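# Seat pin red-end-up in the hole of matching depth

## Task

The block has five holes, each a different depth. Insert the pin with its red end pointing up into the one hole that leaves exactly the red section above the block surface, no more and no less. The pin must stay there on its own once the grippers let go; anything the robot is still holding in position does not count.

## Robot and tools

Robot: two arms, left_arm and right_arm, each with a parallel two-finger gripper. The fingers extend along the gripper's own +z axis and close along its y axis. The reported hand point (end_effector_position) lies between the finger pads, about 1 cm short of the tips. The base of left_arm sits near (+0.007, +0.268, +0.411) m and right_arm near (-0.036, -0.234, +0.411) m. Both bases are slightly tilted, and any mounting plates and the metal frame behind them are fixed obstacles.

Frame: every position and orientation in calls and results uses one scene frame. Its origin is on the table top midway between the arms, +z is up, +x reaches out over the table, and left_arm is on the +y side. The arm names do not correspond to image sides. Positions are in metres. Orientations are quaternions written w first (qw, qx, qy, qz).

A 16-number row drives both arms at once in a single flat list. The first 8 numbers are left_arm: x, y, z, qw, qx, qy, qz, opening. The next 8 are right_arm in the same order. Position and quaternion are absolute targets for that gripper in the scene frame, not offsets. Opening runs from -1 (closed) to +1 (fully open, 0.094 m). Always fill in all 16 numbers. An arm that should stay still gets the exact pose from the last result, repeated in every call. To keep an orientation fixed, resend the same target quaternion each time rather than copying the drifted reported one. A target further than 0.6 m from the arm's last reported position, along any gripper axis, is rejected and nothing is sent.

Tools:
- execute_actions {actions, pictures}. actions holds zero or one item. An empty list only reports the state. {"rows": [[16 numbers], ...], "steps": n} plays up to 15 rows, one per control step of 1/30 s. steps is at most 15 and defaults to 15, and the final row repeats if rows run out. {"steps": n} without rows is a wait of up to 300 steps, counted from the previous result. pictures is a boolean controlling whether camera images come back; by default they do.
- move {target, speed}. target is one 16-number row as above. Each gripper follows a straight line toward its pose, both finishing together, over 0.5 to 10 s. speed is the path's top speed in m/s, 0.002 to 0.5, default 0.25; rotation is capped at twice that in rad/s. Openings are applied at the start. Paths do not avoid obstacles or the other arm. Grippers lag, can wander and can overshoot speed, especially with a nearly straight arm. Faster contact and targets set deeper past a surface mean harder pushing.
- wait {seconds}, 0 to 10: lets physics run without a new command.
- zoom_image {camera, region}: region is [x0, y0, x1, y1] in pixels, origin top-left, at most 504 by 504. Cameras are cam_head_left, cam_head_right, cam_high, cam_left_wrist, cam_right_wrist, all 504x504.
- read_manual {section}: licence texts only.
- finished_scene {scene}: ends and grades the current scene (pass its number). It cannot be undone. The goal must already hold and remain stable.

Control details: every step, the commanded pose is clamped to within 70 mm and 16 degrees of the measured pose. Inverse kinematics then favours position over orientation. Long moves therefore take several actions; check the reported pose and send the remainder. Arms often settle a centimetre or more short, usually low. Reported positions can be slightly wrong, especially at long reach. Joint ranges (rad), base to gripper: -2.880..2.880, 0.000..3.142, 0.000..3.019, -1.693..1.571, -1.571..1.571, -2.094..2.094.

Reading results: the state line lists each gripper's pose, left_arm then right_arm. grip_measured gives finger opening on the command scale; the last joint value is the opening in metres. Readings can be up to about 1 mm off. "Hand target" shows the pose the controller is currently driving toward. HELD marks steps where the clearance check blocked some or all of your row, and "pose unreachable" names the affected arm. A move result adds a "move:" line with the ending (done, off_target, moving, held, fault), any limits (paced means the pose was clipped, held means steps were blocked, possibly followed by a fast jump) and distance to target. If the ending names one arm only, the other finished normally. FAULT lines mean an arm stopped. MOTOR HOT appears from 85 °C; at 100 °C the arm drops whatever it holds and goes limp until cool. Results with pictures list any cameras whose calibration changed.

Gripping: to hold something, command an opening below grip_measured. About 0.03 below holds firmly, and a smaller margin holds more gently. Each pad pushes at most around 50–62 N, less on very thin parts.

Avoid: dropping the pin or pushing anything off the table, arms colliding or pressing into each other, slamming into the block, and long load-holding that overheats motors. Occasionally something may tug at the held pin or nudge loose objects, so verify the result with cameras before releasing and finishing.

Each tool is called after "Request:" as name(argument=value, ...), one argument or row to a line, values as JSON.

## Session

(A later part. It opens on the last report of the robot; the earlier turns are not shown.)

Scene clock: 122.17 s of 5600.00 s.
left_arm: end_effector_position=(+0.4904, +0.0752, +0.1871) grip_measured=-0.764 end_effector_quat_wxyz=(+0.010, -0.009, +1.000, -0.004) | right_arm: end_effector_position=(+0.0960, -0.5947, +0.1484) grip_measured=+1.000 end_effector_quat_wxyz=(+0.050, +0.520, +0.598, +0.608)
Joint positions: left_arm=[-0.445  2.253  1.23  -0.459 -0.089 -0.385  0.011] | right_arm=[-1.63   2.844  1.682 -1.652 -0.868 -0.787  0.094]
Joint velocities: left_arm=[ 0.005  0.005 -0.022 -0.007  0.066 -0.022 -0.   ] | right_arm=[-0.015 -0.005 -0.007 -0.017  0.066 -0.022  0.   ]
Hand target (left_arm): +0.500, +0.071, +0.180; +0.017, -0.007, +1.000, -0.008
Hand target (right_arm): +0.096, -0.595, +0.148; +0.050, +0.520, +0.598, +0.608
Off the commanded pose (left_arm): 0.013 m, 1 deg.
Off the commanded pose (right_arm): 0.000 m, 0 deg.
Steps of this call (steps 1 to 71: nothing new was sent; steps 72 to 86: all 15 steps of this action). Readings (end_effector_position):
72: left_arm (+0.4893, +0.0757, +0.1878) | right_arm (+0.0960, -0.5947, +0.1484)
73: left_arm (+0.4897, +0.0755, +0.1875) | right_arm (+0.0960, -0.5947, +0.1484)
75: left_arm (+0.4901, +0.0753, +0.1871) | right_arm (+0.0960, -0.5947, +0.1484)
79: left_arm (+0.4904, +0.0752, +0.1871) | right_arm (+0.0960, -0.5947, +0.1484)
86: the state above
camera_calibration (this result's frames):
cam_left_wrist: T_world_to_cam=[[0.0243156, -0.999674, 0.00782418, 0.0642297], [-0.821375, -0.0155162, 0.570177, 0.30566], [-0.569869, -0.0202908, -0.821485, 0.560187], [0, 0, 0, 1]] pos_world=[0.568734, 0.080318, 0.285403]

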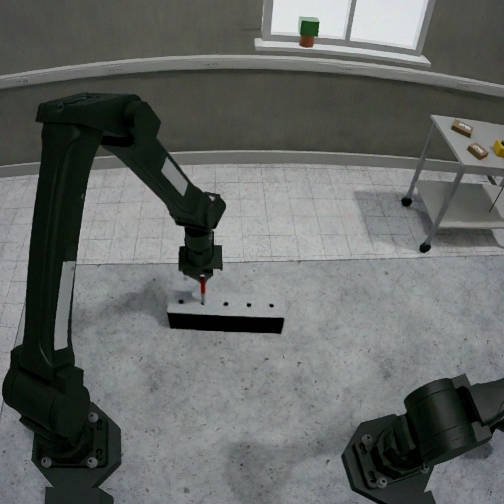

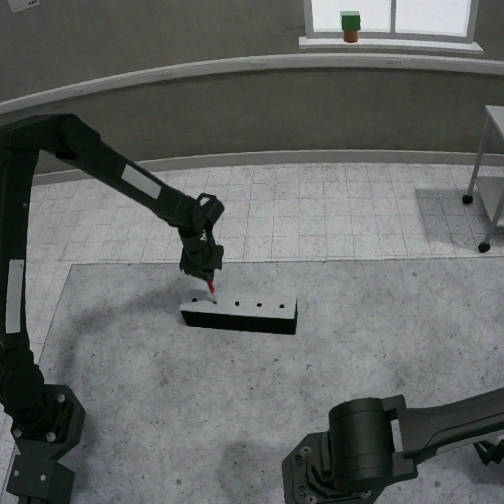

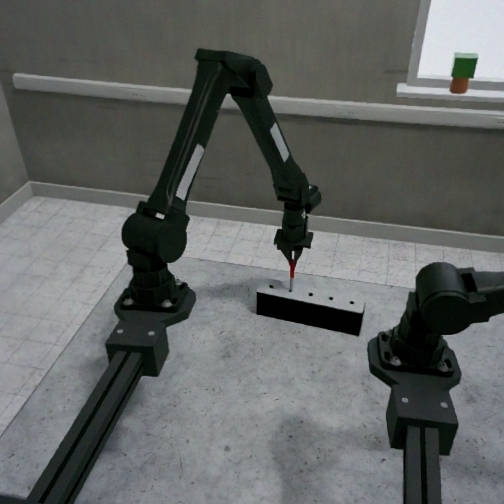

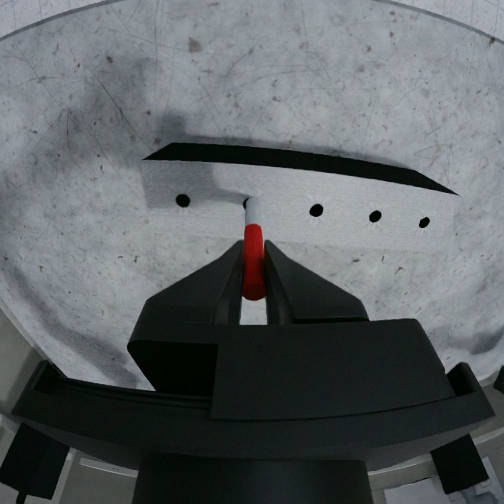

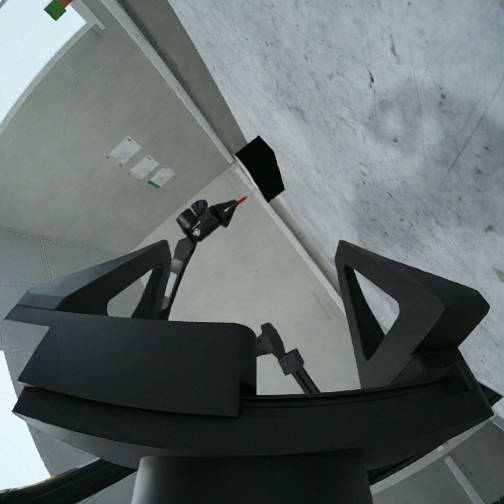

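Request:
move(
  target=[0.4878,0.0806,0.187,0.002,-0.009,1,-0.0005,-0.85,0.096,-0.5947,0.1484,0.05,0.52,0.598,0.608,1],
  speed=0.008,
)

Request:
zoom_image(
  camera="cam_left_wrist",
  region=[190,150,320,280],
)

Scene clock: 126.40 s of 5600.00 s.
left_arm: end_effector_position=(+0.4882, +0.0760, +0.1871) grip_measured=-0.764 end_effector_quat_wxyz=(+0.006, -0.009, +1.000, -0.003) | right_arm: end_effector_position=(+0.0960, -0.5947, +0.1484) grip_measured=+1.000 end_effector_quat_wxyz=(+0.050, +0.520, +0.598, +0.608)
Joint positions: left_arm=[-0.445  2.253  1.23  -0.469 -0.089 -0.385  0.011] | right_arm=[-1.63   2.844  1.682 -1.652 -0.868 -0.787  0.094]
Joint velocities: left_arm=[ 0.005  0.005  0.022  0.002 -0.051  0.022 -0.001] | right_arm=[-0.005 -0.005  0.007 -0.007 -0.066  0.022  0.   ]
Hand target (left_arm): +0.488, +0.080, +0.187; +0.002, -0.009, +1.000, -0.001
Hand target (right_arm): +0.096, -0.595, +0.148; +0.050, +0.520, +0.598, +0.608
Off the commanded pose (left_arm): 0.005 m, 1 deg.
Off the commanded pose (right_arm): 0.000 m, 0 deg.
move: done
camera_calibration (this result's frames):
cam_left_wrist: T_world_to_cam=[[0.0235139, -0.999715, 0.00418703, 0.0661978], [-0.816306, -0.0167818, 0.577376, 0.300178], [-0.577141, -0.0169943, -0.816468, 0.561289], [0, 0, 0, 1]] pos_world=[0.567424, 0.0807551, 0.284682]

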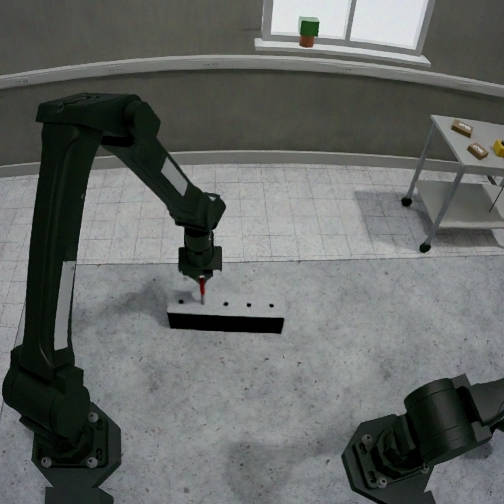

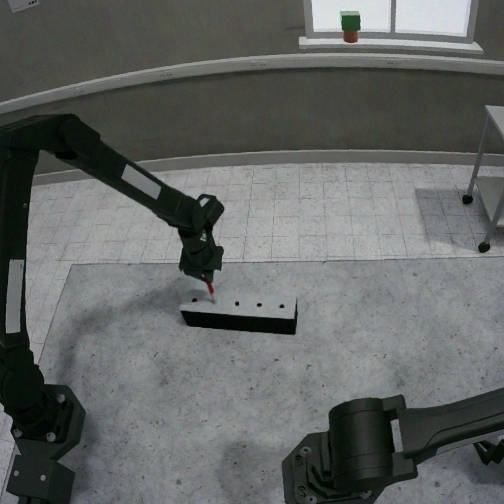

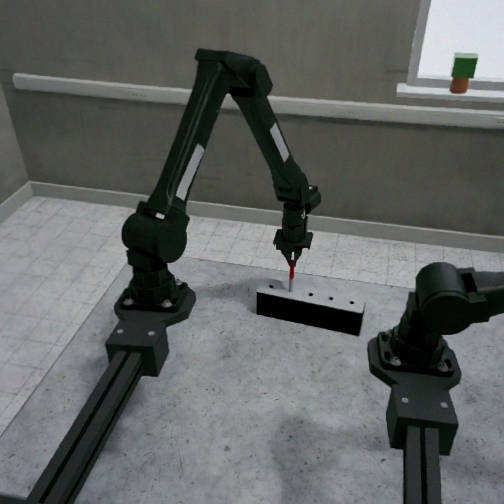

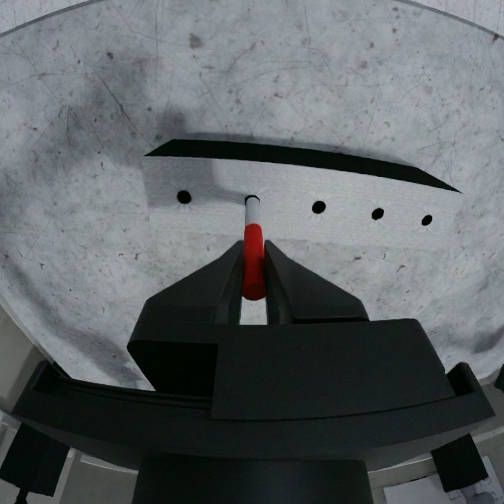

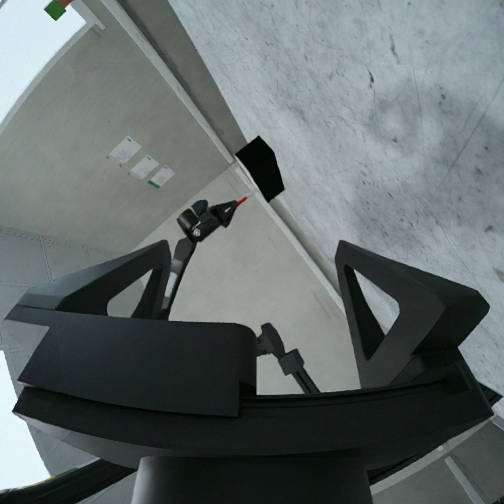

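Region (190, 150, 320, 280) of cam_left_wrist's 504x504 image, scaled by 3.877, with more detail than that image has.

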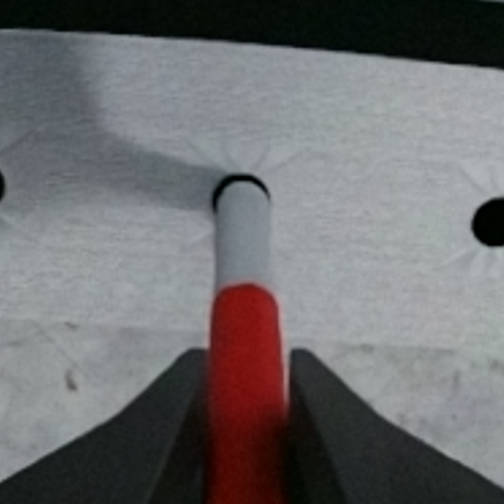

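Request:
move(
  target=[0.494,0.0785,0.176,0.009,-0.009,1,-0.004,-0.85,0.096,-0.5947,0.1484,0.05,0.52,0.598,0.608,1],
  speed=0.01,
)

Request:
zoom_image(
  camera="cam_left_wrist",
  region=[190,150,320,280],
)

Scene clock: 130.07 s of 5600.00 s.
left_arm: end_effector_position=(+0.4887, +0.0770, +0.1835) grip_measured=-0.764 end_effector_quat_wxyz=(+0.008, -0.010, +1.000, -0.003) | right_arm: end_effector_position=(+0.0960, -0.5947, +0.1484) grip_measured=+1.000 end_effector_quat_wxyz=(+0.050, +0.520, +0.598, +0.608)
Joint positions: left_arm=[-0.442  2.26   1.23  -0.458 -0.089 -0.385  0.011] | right_arm=[-1.63   2.844  1.682 -1.652 -0.868 -0.787  0.094]
Joint velocities: left_arm=[-0.005  0.005 -0.007  0.007 -0.051 -0.022 -0.001] | right_arm=[ 0.005 -0.005 -0.017 -0.012 -0.022  0.051  0.   ]
Hand target (left_arm): +0.494, +0.079, +0.176; +0.009, -0.009, +1.000, -0.004
Hand target (right_arm): +0.096, -0.595, +0.148; +0.050, +0.520, +0.598, +0.608
Off the commanded pose (left_arm): 0.009 m, 0 deg.
Off the commanded pose (right_arm): 0.000 m, 0 deg.
move: done
camera_calibration (this result's frames):
cam_left_wrist: T_world_to_cam=[[0.0264922, -0.999635, 0.00538581, 0.0655093], [-0.818204, -0.018588, 0.574628, 0.304251], [-0.574318, -0.0196298, -0.818397, 0.557825], [0, 0, 0, 1]] pos_world=[0.567572, 0.0820908, 0.281339]

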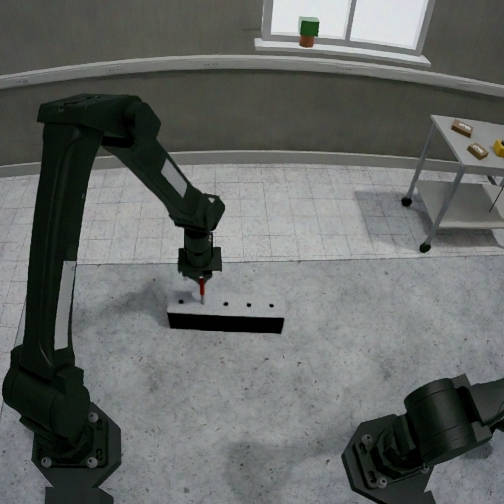

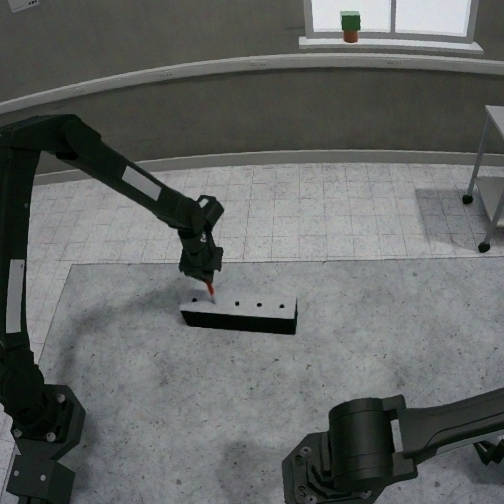

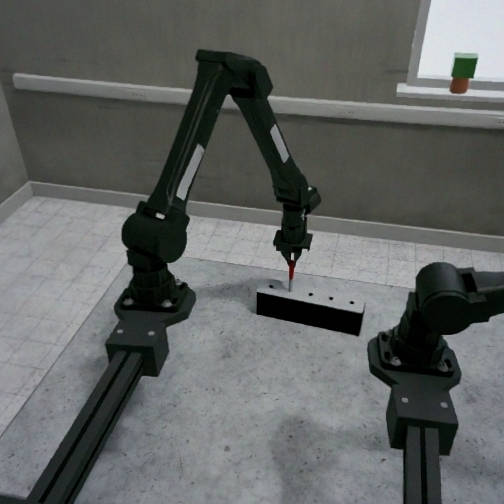

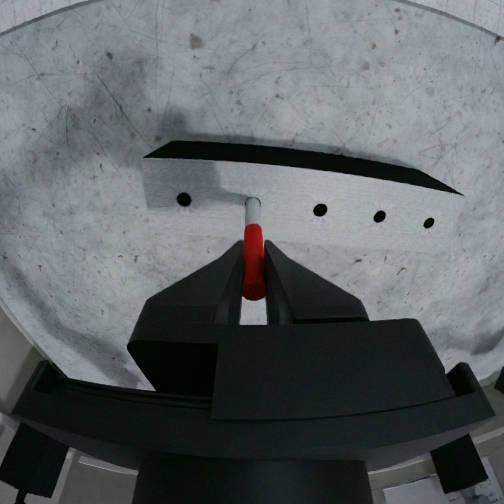

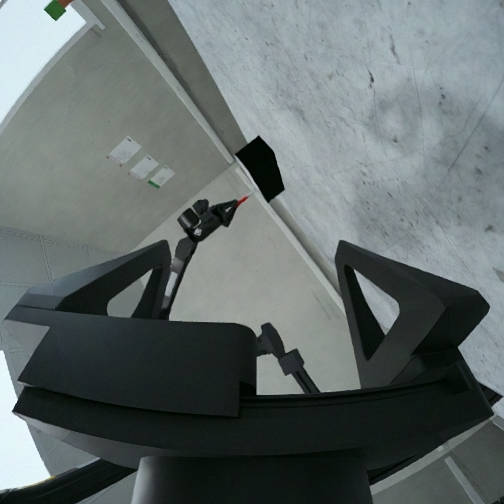

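Region (190, 150, 320, 280) of cam_left_wrist's 504x504 image, scaled by 3.877, with more detail than that image has.

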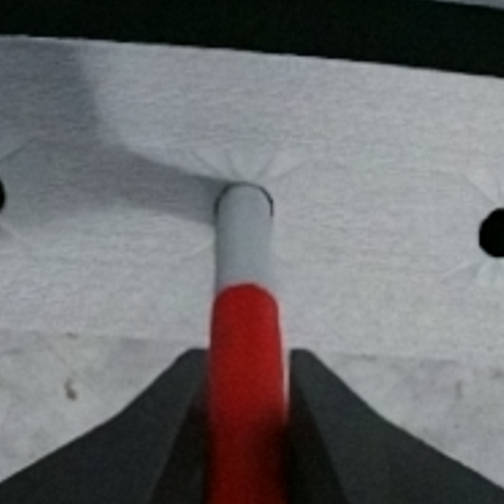

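Request:
move(
  target=[0.502,0.076,0.125,0.009,-0.009,1,-0.004,-0.85,0.096,-0.5947,0.1484,0.05,0.52,0.598,0.608,1],
  speed=0.025,
)

Request:
zoom_image(
  camera="cam_left_wrist",
  region=[190,150,320,280],
)

Scene clock: 135.20 s of 5600.00 s.
left_arm: end_effector_position=(+0.4903, +0.0764, +0.1450) grip_measured=-0.764 end_effector_quat_wxyz=(+0.005, -0.010, +1.000, -0.002) | right_arm: end_effector_position=(+0.0960, -0.5947, +0.1484) grip_measured=+1.000 end_effector_quat_wxyz=(+0.050, +0.520, +0.598, +0.608)
Joint positions: left_arm=[-0.436  2.354  1.275 -0.413 -0.089 -0.379  0.011] | right_arm=[-1.63   2.844  1.682 -1.652 -0.868 -0.787  0.094]
Joint velocities: left_arm=[-0.015 -0.005  0.002 -0.007 -0.066  0.095 -0.   ] | right_arm=[ 0.005  0.005  0.012 -0.002 -0.051 -0.022  0.   ]
Hand target (left_arm): +0.501, +0.077, +0.126; +0.009, -0.009, +1.000, -0.004
Hand target (right_arm): +0.096, -0.595, +0.148; +0.050, +0.520, +0.598, +0.608
Off the commanded pose (left_arm): 0.023 m, 1 deg.
Off the commanded pose (right_arm): 0.000 m, 0 deg.
move: off_target (left_arm)
camera_calibration (this result's frames):
cam_left_wrist: T_world_to_cam=[[0.0263785, -0.999648, 0.0026688, 0.0655476], [-0.815133, -0.019964, 0.578929, 0.325647], [-0.578673, -0.0174467, -0.815373, 0.52875], [0, 0, 0, 1]] pos_world=[0.56969, 0.0812507, 0.242428]

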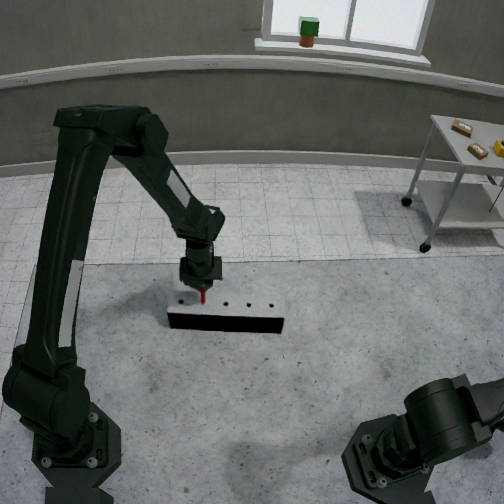

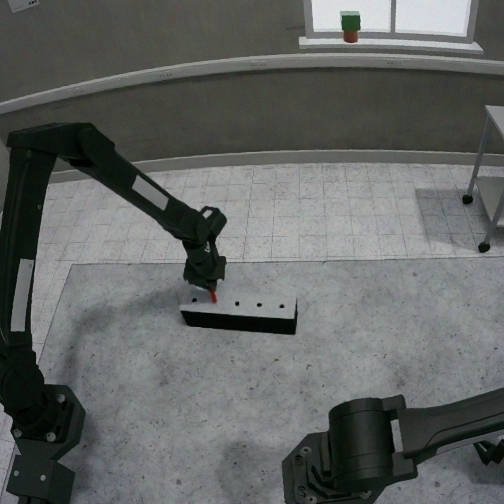

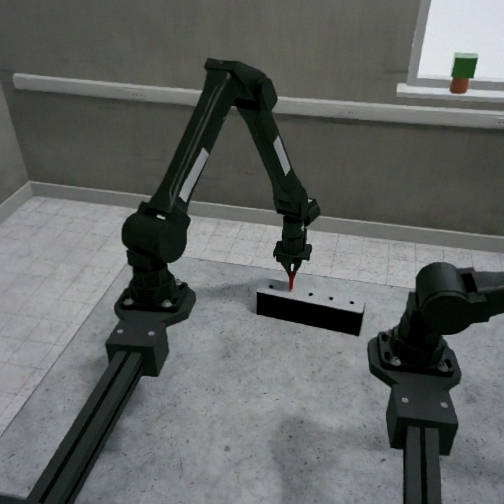

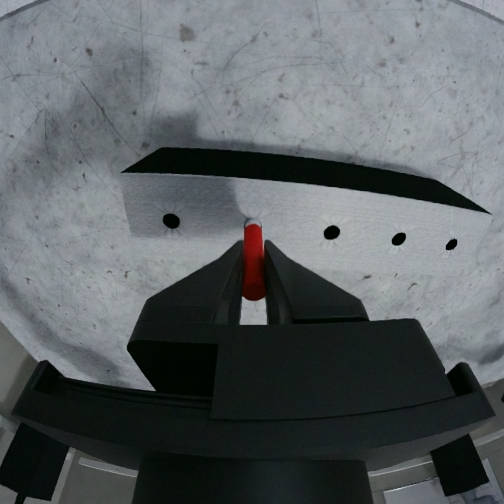

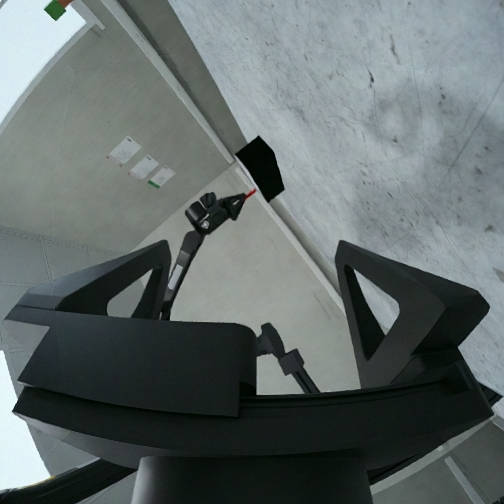

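Region (190, 150, 320, 280) of cam_left_wrist's 504x504 image, scaled by 3.877, with more detail than that image has.

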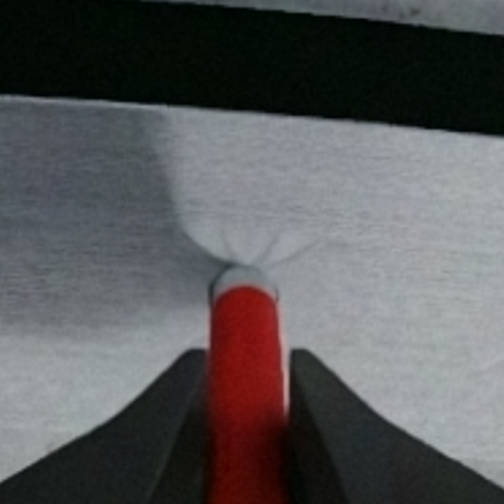

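Too shallow (target ≈0.138). Next hole: about (0.492, 0.137).

Request:
move(
  target=[0.491,0.074,0.215,0.005,-0.007,1,-0.002,-0.85,0.096,-0.5947,0.1484,0.05,0.52,0.598,0.608,1],
  speed=0.05,
)

Request:
move(
  target=[0.493,0.132,0.225,0,-0.007,1,0,-0.85,0.096,-0.5947,0.1484,0.05,0.52,0.598,0.608,1],
  speed=0.1,
)

Request:
move(
  target=[0.504,0.1365,0.186,0.013,-0.007,1,-0.005,-0.85,0.096,-0.5947,0.1484,0.05,0.52,0.598,0.608,1],
  speed=0.03,
)

Request:
zoom_image(
  camera="cam_left_wrist",
  region=[190,150,320,280],
)

Scene clock: 142.27 s of 5600.00 s.
left_arm: end_effector_position=(+0.4901, +0.0777, +0.2024) grip_measured=-0.764 end_effector_quat_wxyz=(-0.001, -0.006, +1.000, -0.001) | right_arm: end_effector_position=(+0.0960, -0.5947, +0.1484) grip_measured=+1.000 end_effector_quat_wxyz=(+0.050, +0.520, +0.598, +0.608)
Joint positions: left_arm=[-0.443  2.222  1.234 -0.517 -0.088 -0.379  0.011] | right_arm=[-1.63   2.844  1.682 -1.652 -0.868 -0.787  0.094]
Joint velocities: left_arm=[-0.015 -0.005  0.022 -0.007  0.051  0.037 -0.   ] | right_arm=[-0.015 -0.015 -0.007 -0.007 -0.066  0.037  0.   ]
Hand target (left_arm): +0.491, +0.074, +0.214; +0.005, -0.007, +1.000, -0.002
Hand target (right_arm): +0.096, -0.595, +0.148; +0.050, +0.520, +0.598, +0.608
Off the commanded pose (left_arm): 0.013 m, 1 deg.
Off the commanded pose (right_arm): 0.000 m, 0 deg.
After step 90, 2.30 s passed at rest.
move: off_target (left_arm)
camera_calibration (this result's frames):
cam_left_wrist: T_world_to_cam=[[0.0177147, -0.999843, -0.000153136, 0.0714642], [-0.808667, -0.0144176, 0.588091, 0.286768], [-0.588001, -0.010294, -0.808795, 0.578158], [0, 0, 0, 1]] pos_world=[0.570591, 0.0815391, 0.298977]

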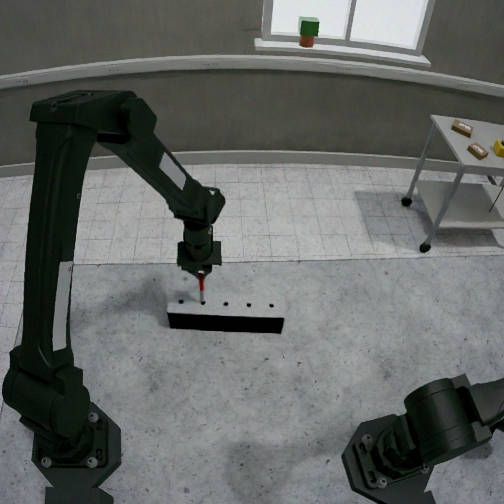

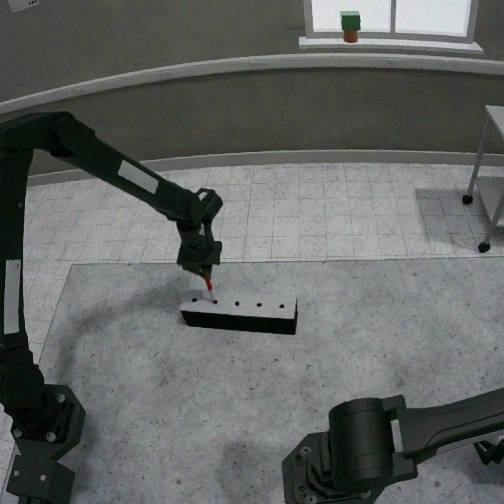

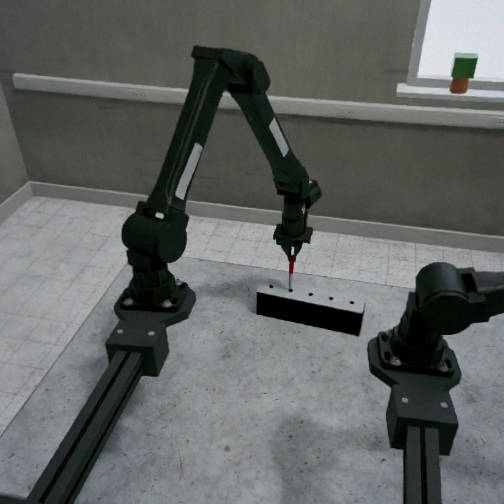

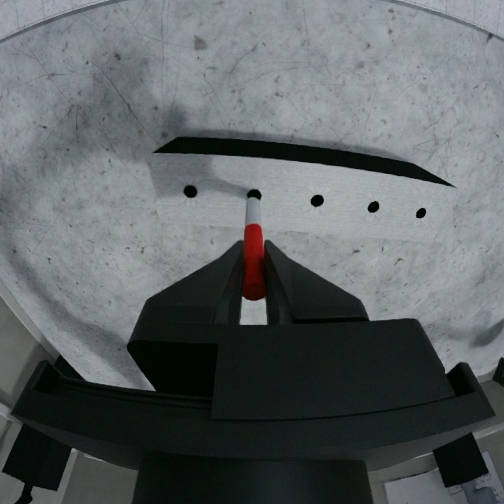

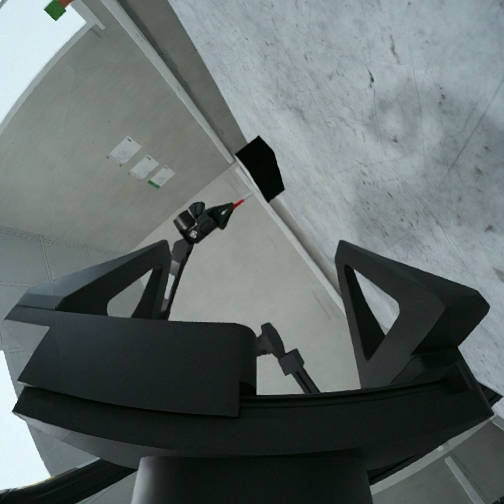

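Scene clock: 143.27 s of 5600.00 s.
left_arm: end_effector_position=(+0.4908, +0.1321, +0.2157) grip_measured=-0.764 end_effector_quat_wxyz=(-0.004, -0.016, +1.000, +0.002) | right_arm: end_effector_position=(+0.0960, -0.5947, +0.1484) grip_measured=+1.000 end_effector_quat_wxyz=(+0.050, +0.520, +0.598, +0.608)
Joint positions: left_arm=[-0.345  2.162  1.174 -0.517 -0.084 -0.302  0.011] | right_arm=[-1.63   2.844  1.682 -1.652 -0.868 -0.787  0.094]
Joint velocities: left_arm=[-0.015 -0.005 -0.012  0.012  0.051 -0.037 -0.001] | right_arm=[-0.005 -0.015  0.002  0.012  0.007 -0.037  0.   ]
Hand target (left_arm): +0.492, +0.131, +0.225; -0.000, -0.007, +1.000, -0.001
Hand target (right_arm): +0.096, -0.595, +0.148; +0.050, +0.520, +0.598, +0.608
Off the commanded pose (left_arm): 0.010 m, 1 deg.
Off the commanded pose (right_arm): 0.000 m, 0 deg.
move: done
camera_calibration (this result's frames):
cam_left_wrist: T_world_to_cam=[[0.0384648, -0.999248, -0.00485268, 0.116582], [-0.803819, -0.0338262, 0.593911, 0.279219], [-0.593629, -0.018944, -0.804516, 0.592902], [0, 0, 0, 1]] pos_world=[0.571921, 0.137171, 0.311733]

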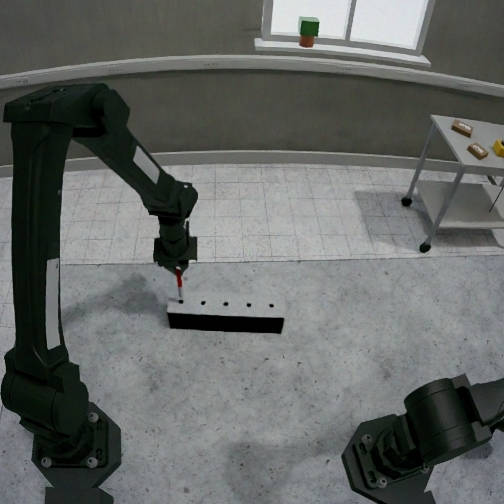

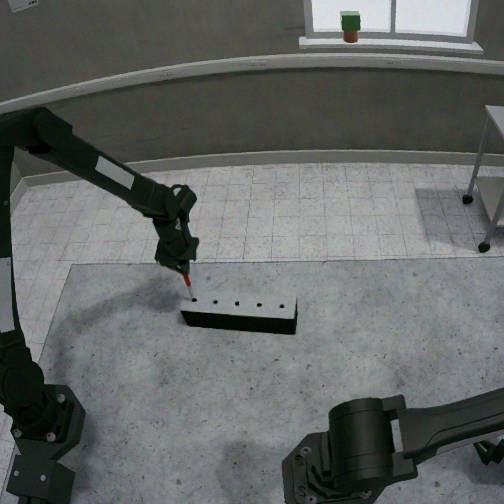

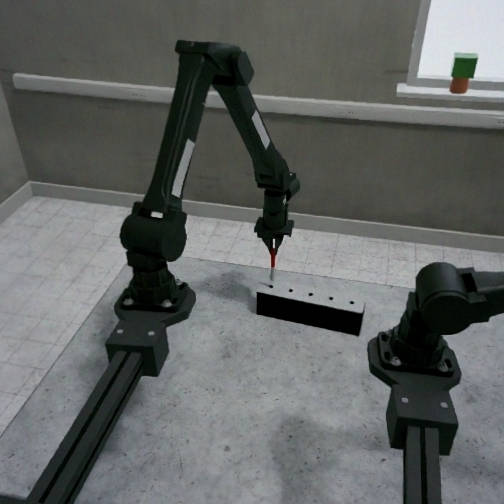

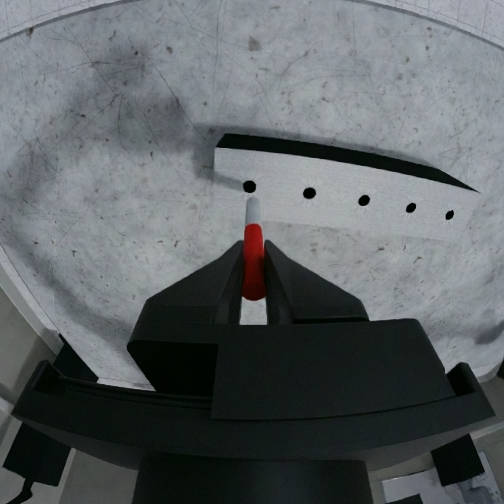

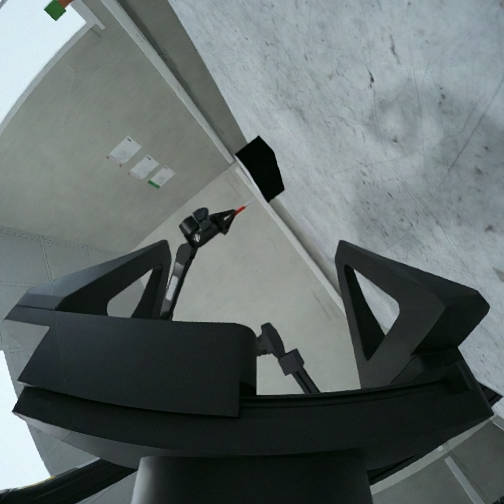

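Scene clock: 144.70 s of 5600.00 s.
left_arm: end_effector_position=(+0.4923, +0.1370, +0.1902) grip_measured=-0.764 end_effector_quat_wxyz=(+0.005, -0.011, +1.000, -0.002) | right_arm: end_effector_position=(+0.0960, -0.5947, +0.1484) grip_measured=+1.000 end_effector_quat_wxyz=(+0.050, +0.520, +0.598, +0.608)
Joint positions: left_arm=[-0.33   2.215  1.174 -0.443 -0.081 -0.275  0.011] | right_arm=[-1.63   2.844  1.682 -1.652 -0.868 -0.787  0.094]
Joint velocities: left_arm=[-0.015  0.005 -0.012  0.007  0.007  0.022 -0.001] | right_arm=[-0.005 -0.005  0.002  0.002  0.037  0.051  0.   ]
Hand target (left_arm): +0.504, +0.137, +0.186; +0.013, -0.007, +1.000, -0.005
Hand target (right_arm): +0.096, -0.595, +0.148; +0.050, +0.520, +0.598, +0.608
Off the commanded pose (left_arm): 0.012 m, 1 deg.
Off the commanded pose (right_arm): 0.000 m, 0 deg.
move: off_target (left_arm)
camera_calibration (this result's frames):
cam_left_wrist: T_world_to_cam=[[0.0283252, -0.999596, 0.00244207, 0.124971], [-0.815238, -0.0216873, 0.578719, 0.302621], [-0.578432, -0.0183832, -0.815523, 0.567928], [0, 0, 0, 1]] pos_world=[0.571677, 0.141923, 0.28772]

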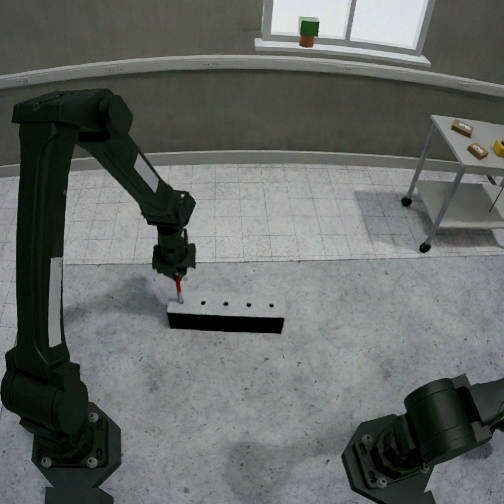

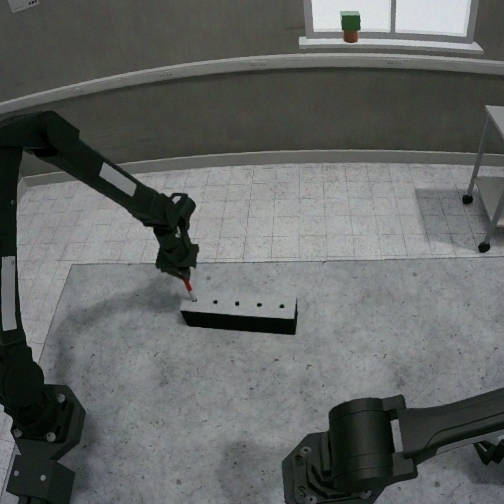

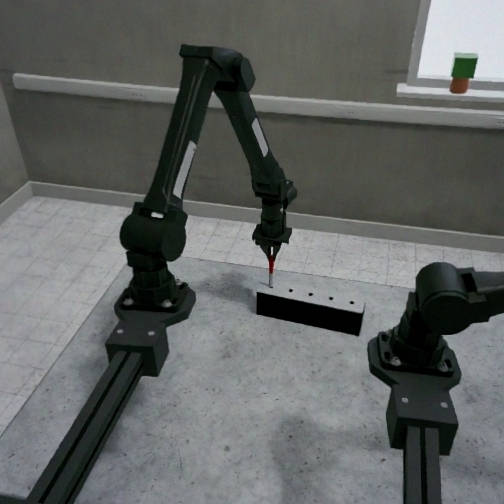

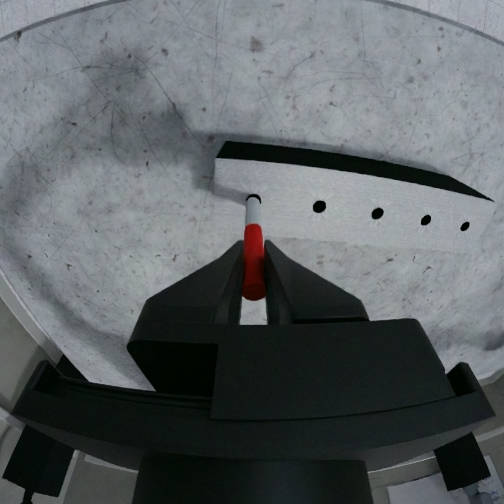

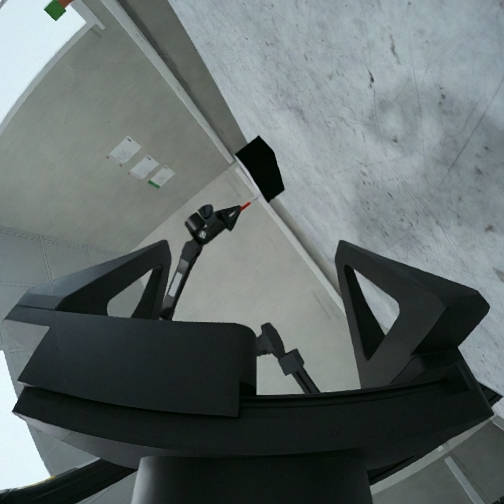

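Region (190, 150, 320, 280) of cam_left_wrist's 504x504 image, scaled by 3.877, with more detail than that image has.

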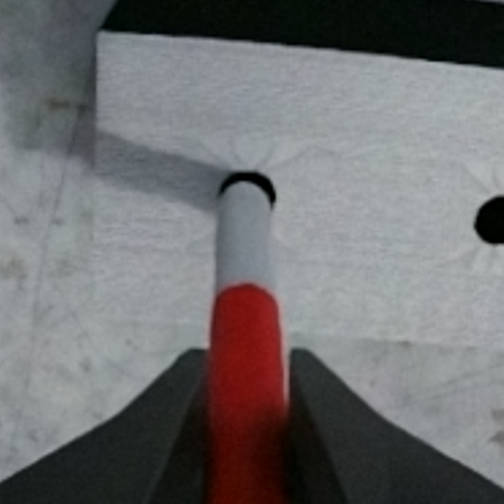

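The 6 mm step response seen earlier should pass through the hole.

Request:
execute_actions(
  actions=[
    {"rows":[[0.5035,0.134,0.18,0.0135,-0.007,1,-0.005,-0.85,0.096,-0.5947,0.1484,0.05,0.52,0.598,0.608,1]]},
  ],
)

Request:
zoom_image(
  camera="cam_left_wrist",
  region=[190,150,320,280],
)

Scene clock: 148.93 s of 5600.00 s.
left_arm: end_effector_position=(+0.4917, +0.1365, +0.1845) grip_measured=-0.764 end_effector_quat_wxyz=(+0.006, -0.011, +1.000, -0.003) | right_arm: end_effector_position=(+0.0960, -0.5947, +0.1484) grip_measured=+1.000 end_effector_quat_wxyz=(+0.050, +0.520, +0.598, +0.608)
Joint positions: left_arm=[-0.33   2.227  1.174 -0.427 -0.08  -0.275  0.011] | right_arm=[-1.63   2.844  1.682 -1.652 -0.868 -0.787  0.094]
Joint velocities: left_arm=[ 0.005 -0.005 -0.012 -0.002 -0.081 -0.051  0.   ] | right_arm=[-0.015 -0.005 -0.012  0.007  0.007  0.022  0.   ]
Hand target (left_arm): +0.503, +0.134, +0.180; +0.014, -0.007, +1.000, -0.005
Hand target (right_arm): +0.096, -0.595, +0.148; +0.050, +0.520, +0.598, +0.608
Off the commanded pose (left_arm): 0.013 m, 1 deg.
Off the commanded pose (right_arm): 0.000 m, 0 deg.
Steps of this call (steps 1 to 90: nothing new was sent; then 0.73 s passed at rest; steps 91 to 105: all 15 steps of this action). Readings (end_effector_position):
91: left_arm (+0.4924, +0.1369, +0.1899) | right_arm (+0.0960, -0.5947, +0.1484)
92: left_arm (+0.4929, +0.1368, +0.1893) | right_arm (+0.0960, -0.5947, +0.1484)
94: left_arm (+0.4926, +0.1367, +0.1874) | right_arm (+0.0960, -0.5947, +0.1484)
98: left_arm (+0.4916, +0.1366, +0.1845) | right_arm (+0.0960, -0.5947, +0.1484)
105: the state above
camera_calibration (this result's frames):
cam_left_wrist: T_world_to_cam=[[0.027793, -0.999606, 0.00401308, 0.124539], [-0.816841, -0.020397, 0.576501, 0.306364], [-0.576192, -0.0193007, -0.817086, 0.562203], [0, 0, 0, 1]] pos_world=[0.570727, 0.14159, 0.28225]

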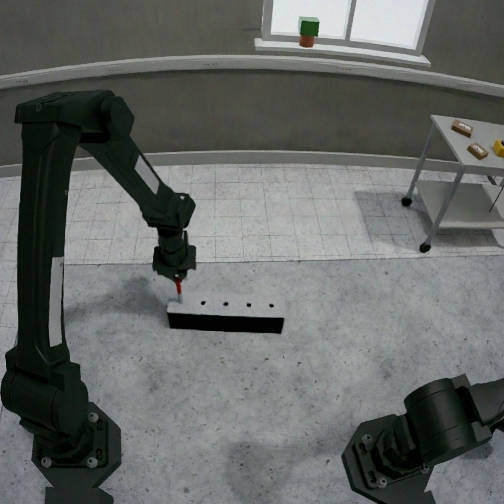

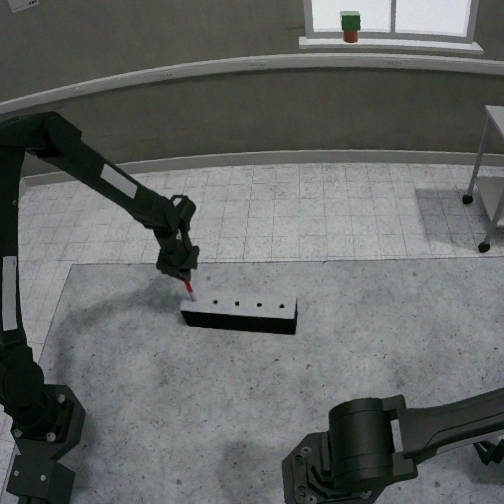

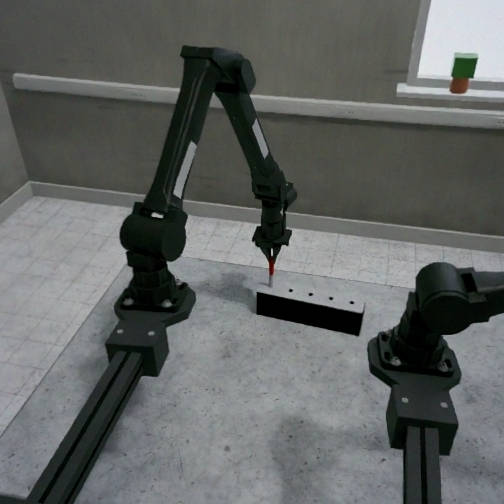

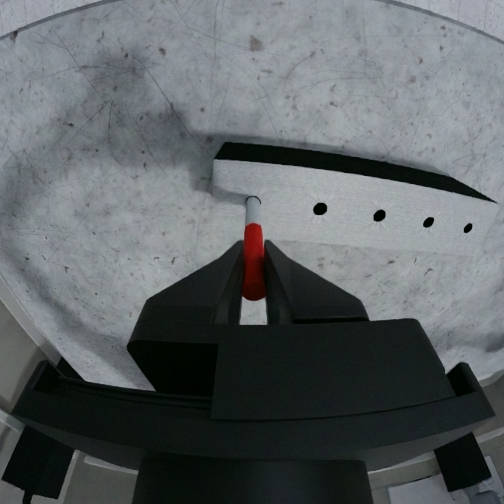

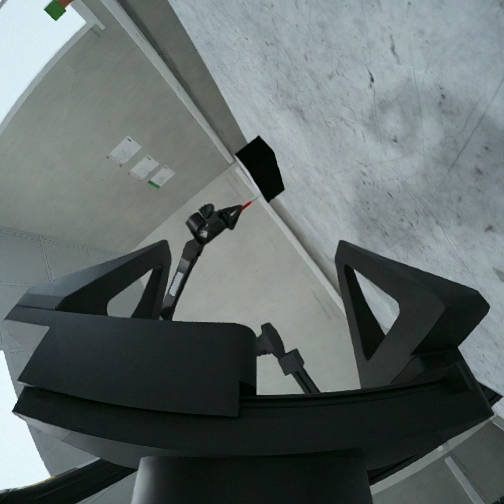

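Region (190, 150, 320, 280) of cam_left_wrist's 504x504 image, scaled by 3.877, with more detail than that image has.

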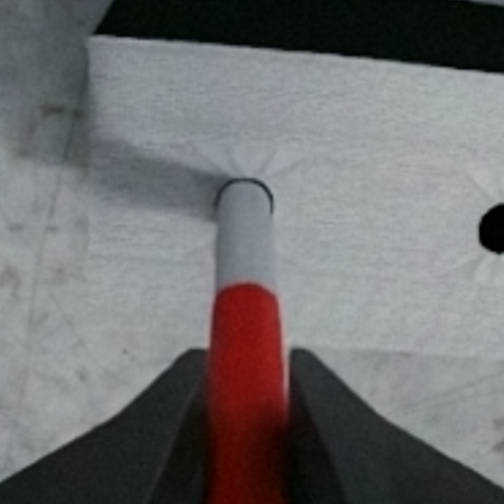

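Request:
move(
  target=[0.505,0.136,0.125,0.009,-0.009,1,-0.004,-0.85,0.096,-0.5947,0.1484,0.05,0.52,0.598,0.608,1],
  speed=0.025,
)

Request:
zoom_image(
  camera="cam_left_wrist",
  region=[190,150,320,280],
)

Scene clock: 157.17 s of 5600.00 s.
left_arm: end_effector_position=(+0.4934, +0.1362, +0.1371) grip_measured=-0.764 end_effector_quat_wxyz=(+0.003, -0.012, +1.000, -0.001) | right_arm: end_effector_position=(+0.0960, -0.5947, +0.1484) grip_measured=+1.000 end_effector_quat_wxyz=(+0.050, +0.520, +0.598, +0.608)
Joint positions: left_arm=[-0.322  2.346  1.229 -0.371 -0.08  -0.27   0.011] | right_arm=[-1.63   2.844  1.682 -1.652 -0.868 -0.787  0.094]
Joint velocities: left_arm=[-0.005  0.005 -0.007 -0.012 -0.022 -0.037 -0.   ] | right_arm=[-0.005 -0.015 -0.002  0.002 -0.066 -0.007  0.   ]
Hand target (left_arm): +0.504, +0.136, +0.126; +0.009, -0.009, +1.000, -0.004
Hand target (right_arm): +0.096, -0.595, +0.148; +0.050, +0.520, +0.598, +0.608
Off the commanded pose (left_arm): 0.017 m, 1 deg.
Off the commanded pose (right_arm): 0.000 m, 0 deg.
After step 90, 2.57 s passed at rest.
move: off_target (left_arm)
camera_calibration (this result's frames):
cam_left_wrist: T_world_to_cam=[[0.0302554, -0.999541, 0.00171945, 0.123374], [-0.812639, -0.0235963, 0.58229, 0.332716], [-0.581982, -0.0190147, -0.812979, 0.526712], [0, 0, 0, 1]] pos_world=[0.573182, 0.141183, 0.234256]

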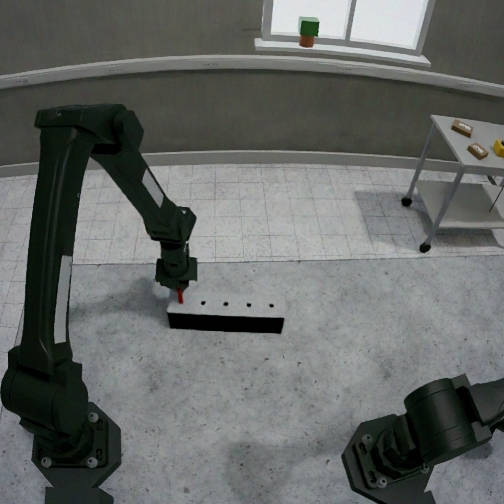

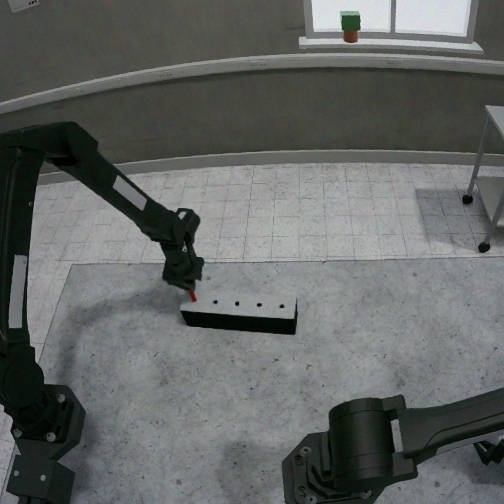

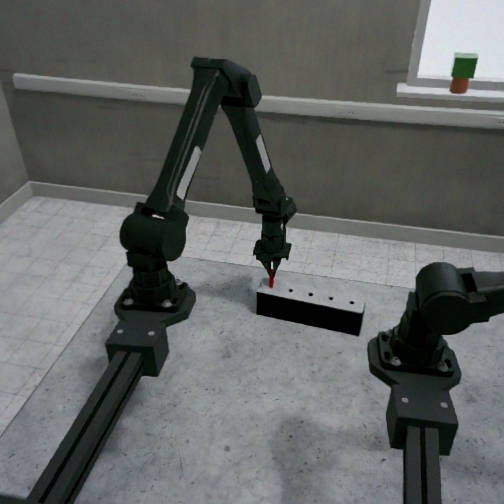

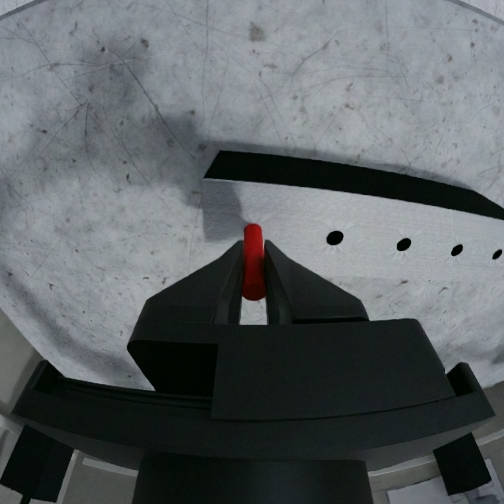

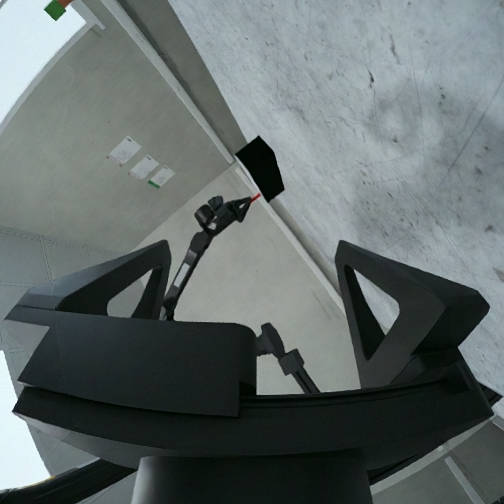

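Region (190, 150, 320, 280) of cam_left_wrist's 504x504 image, scaled by 3.877, with more detail than that image has.

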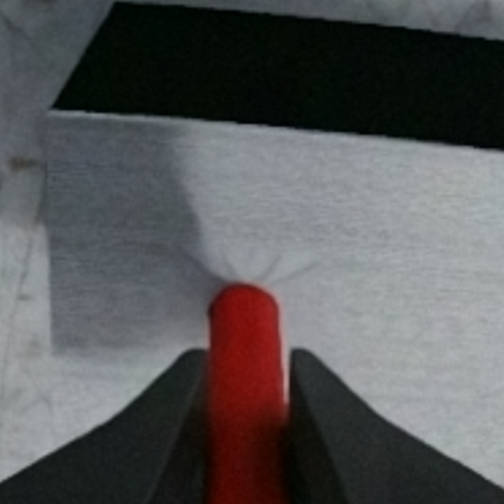

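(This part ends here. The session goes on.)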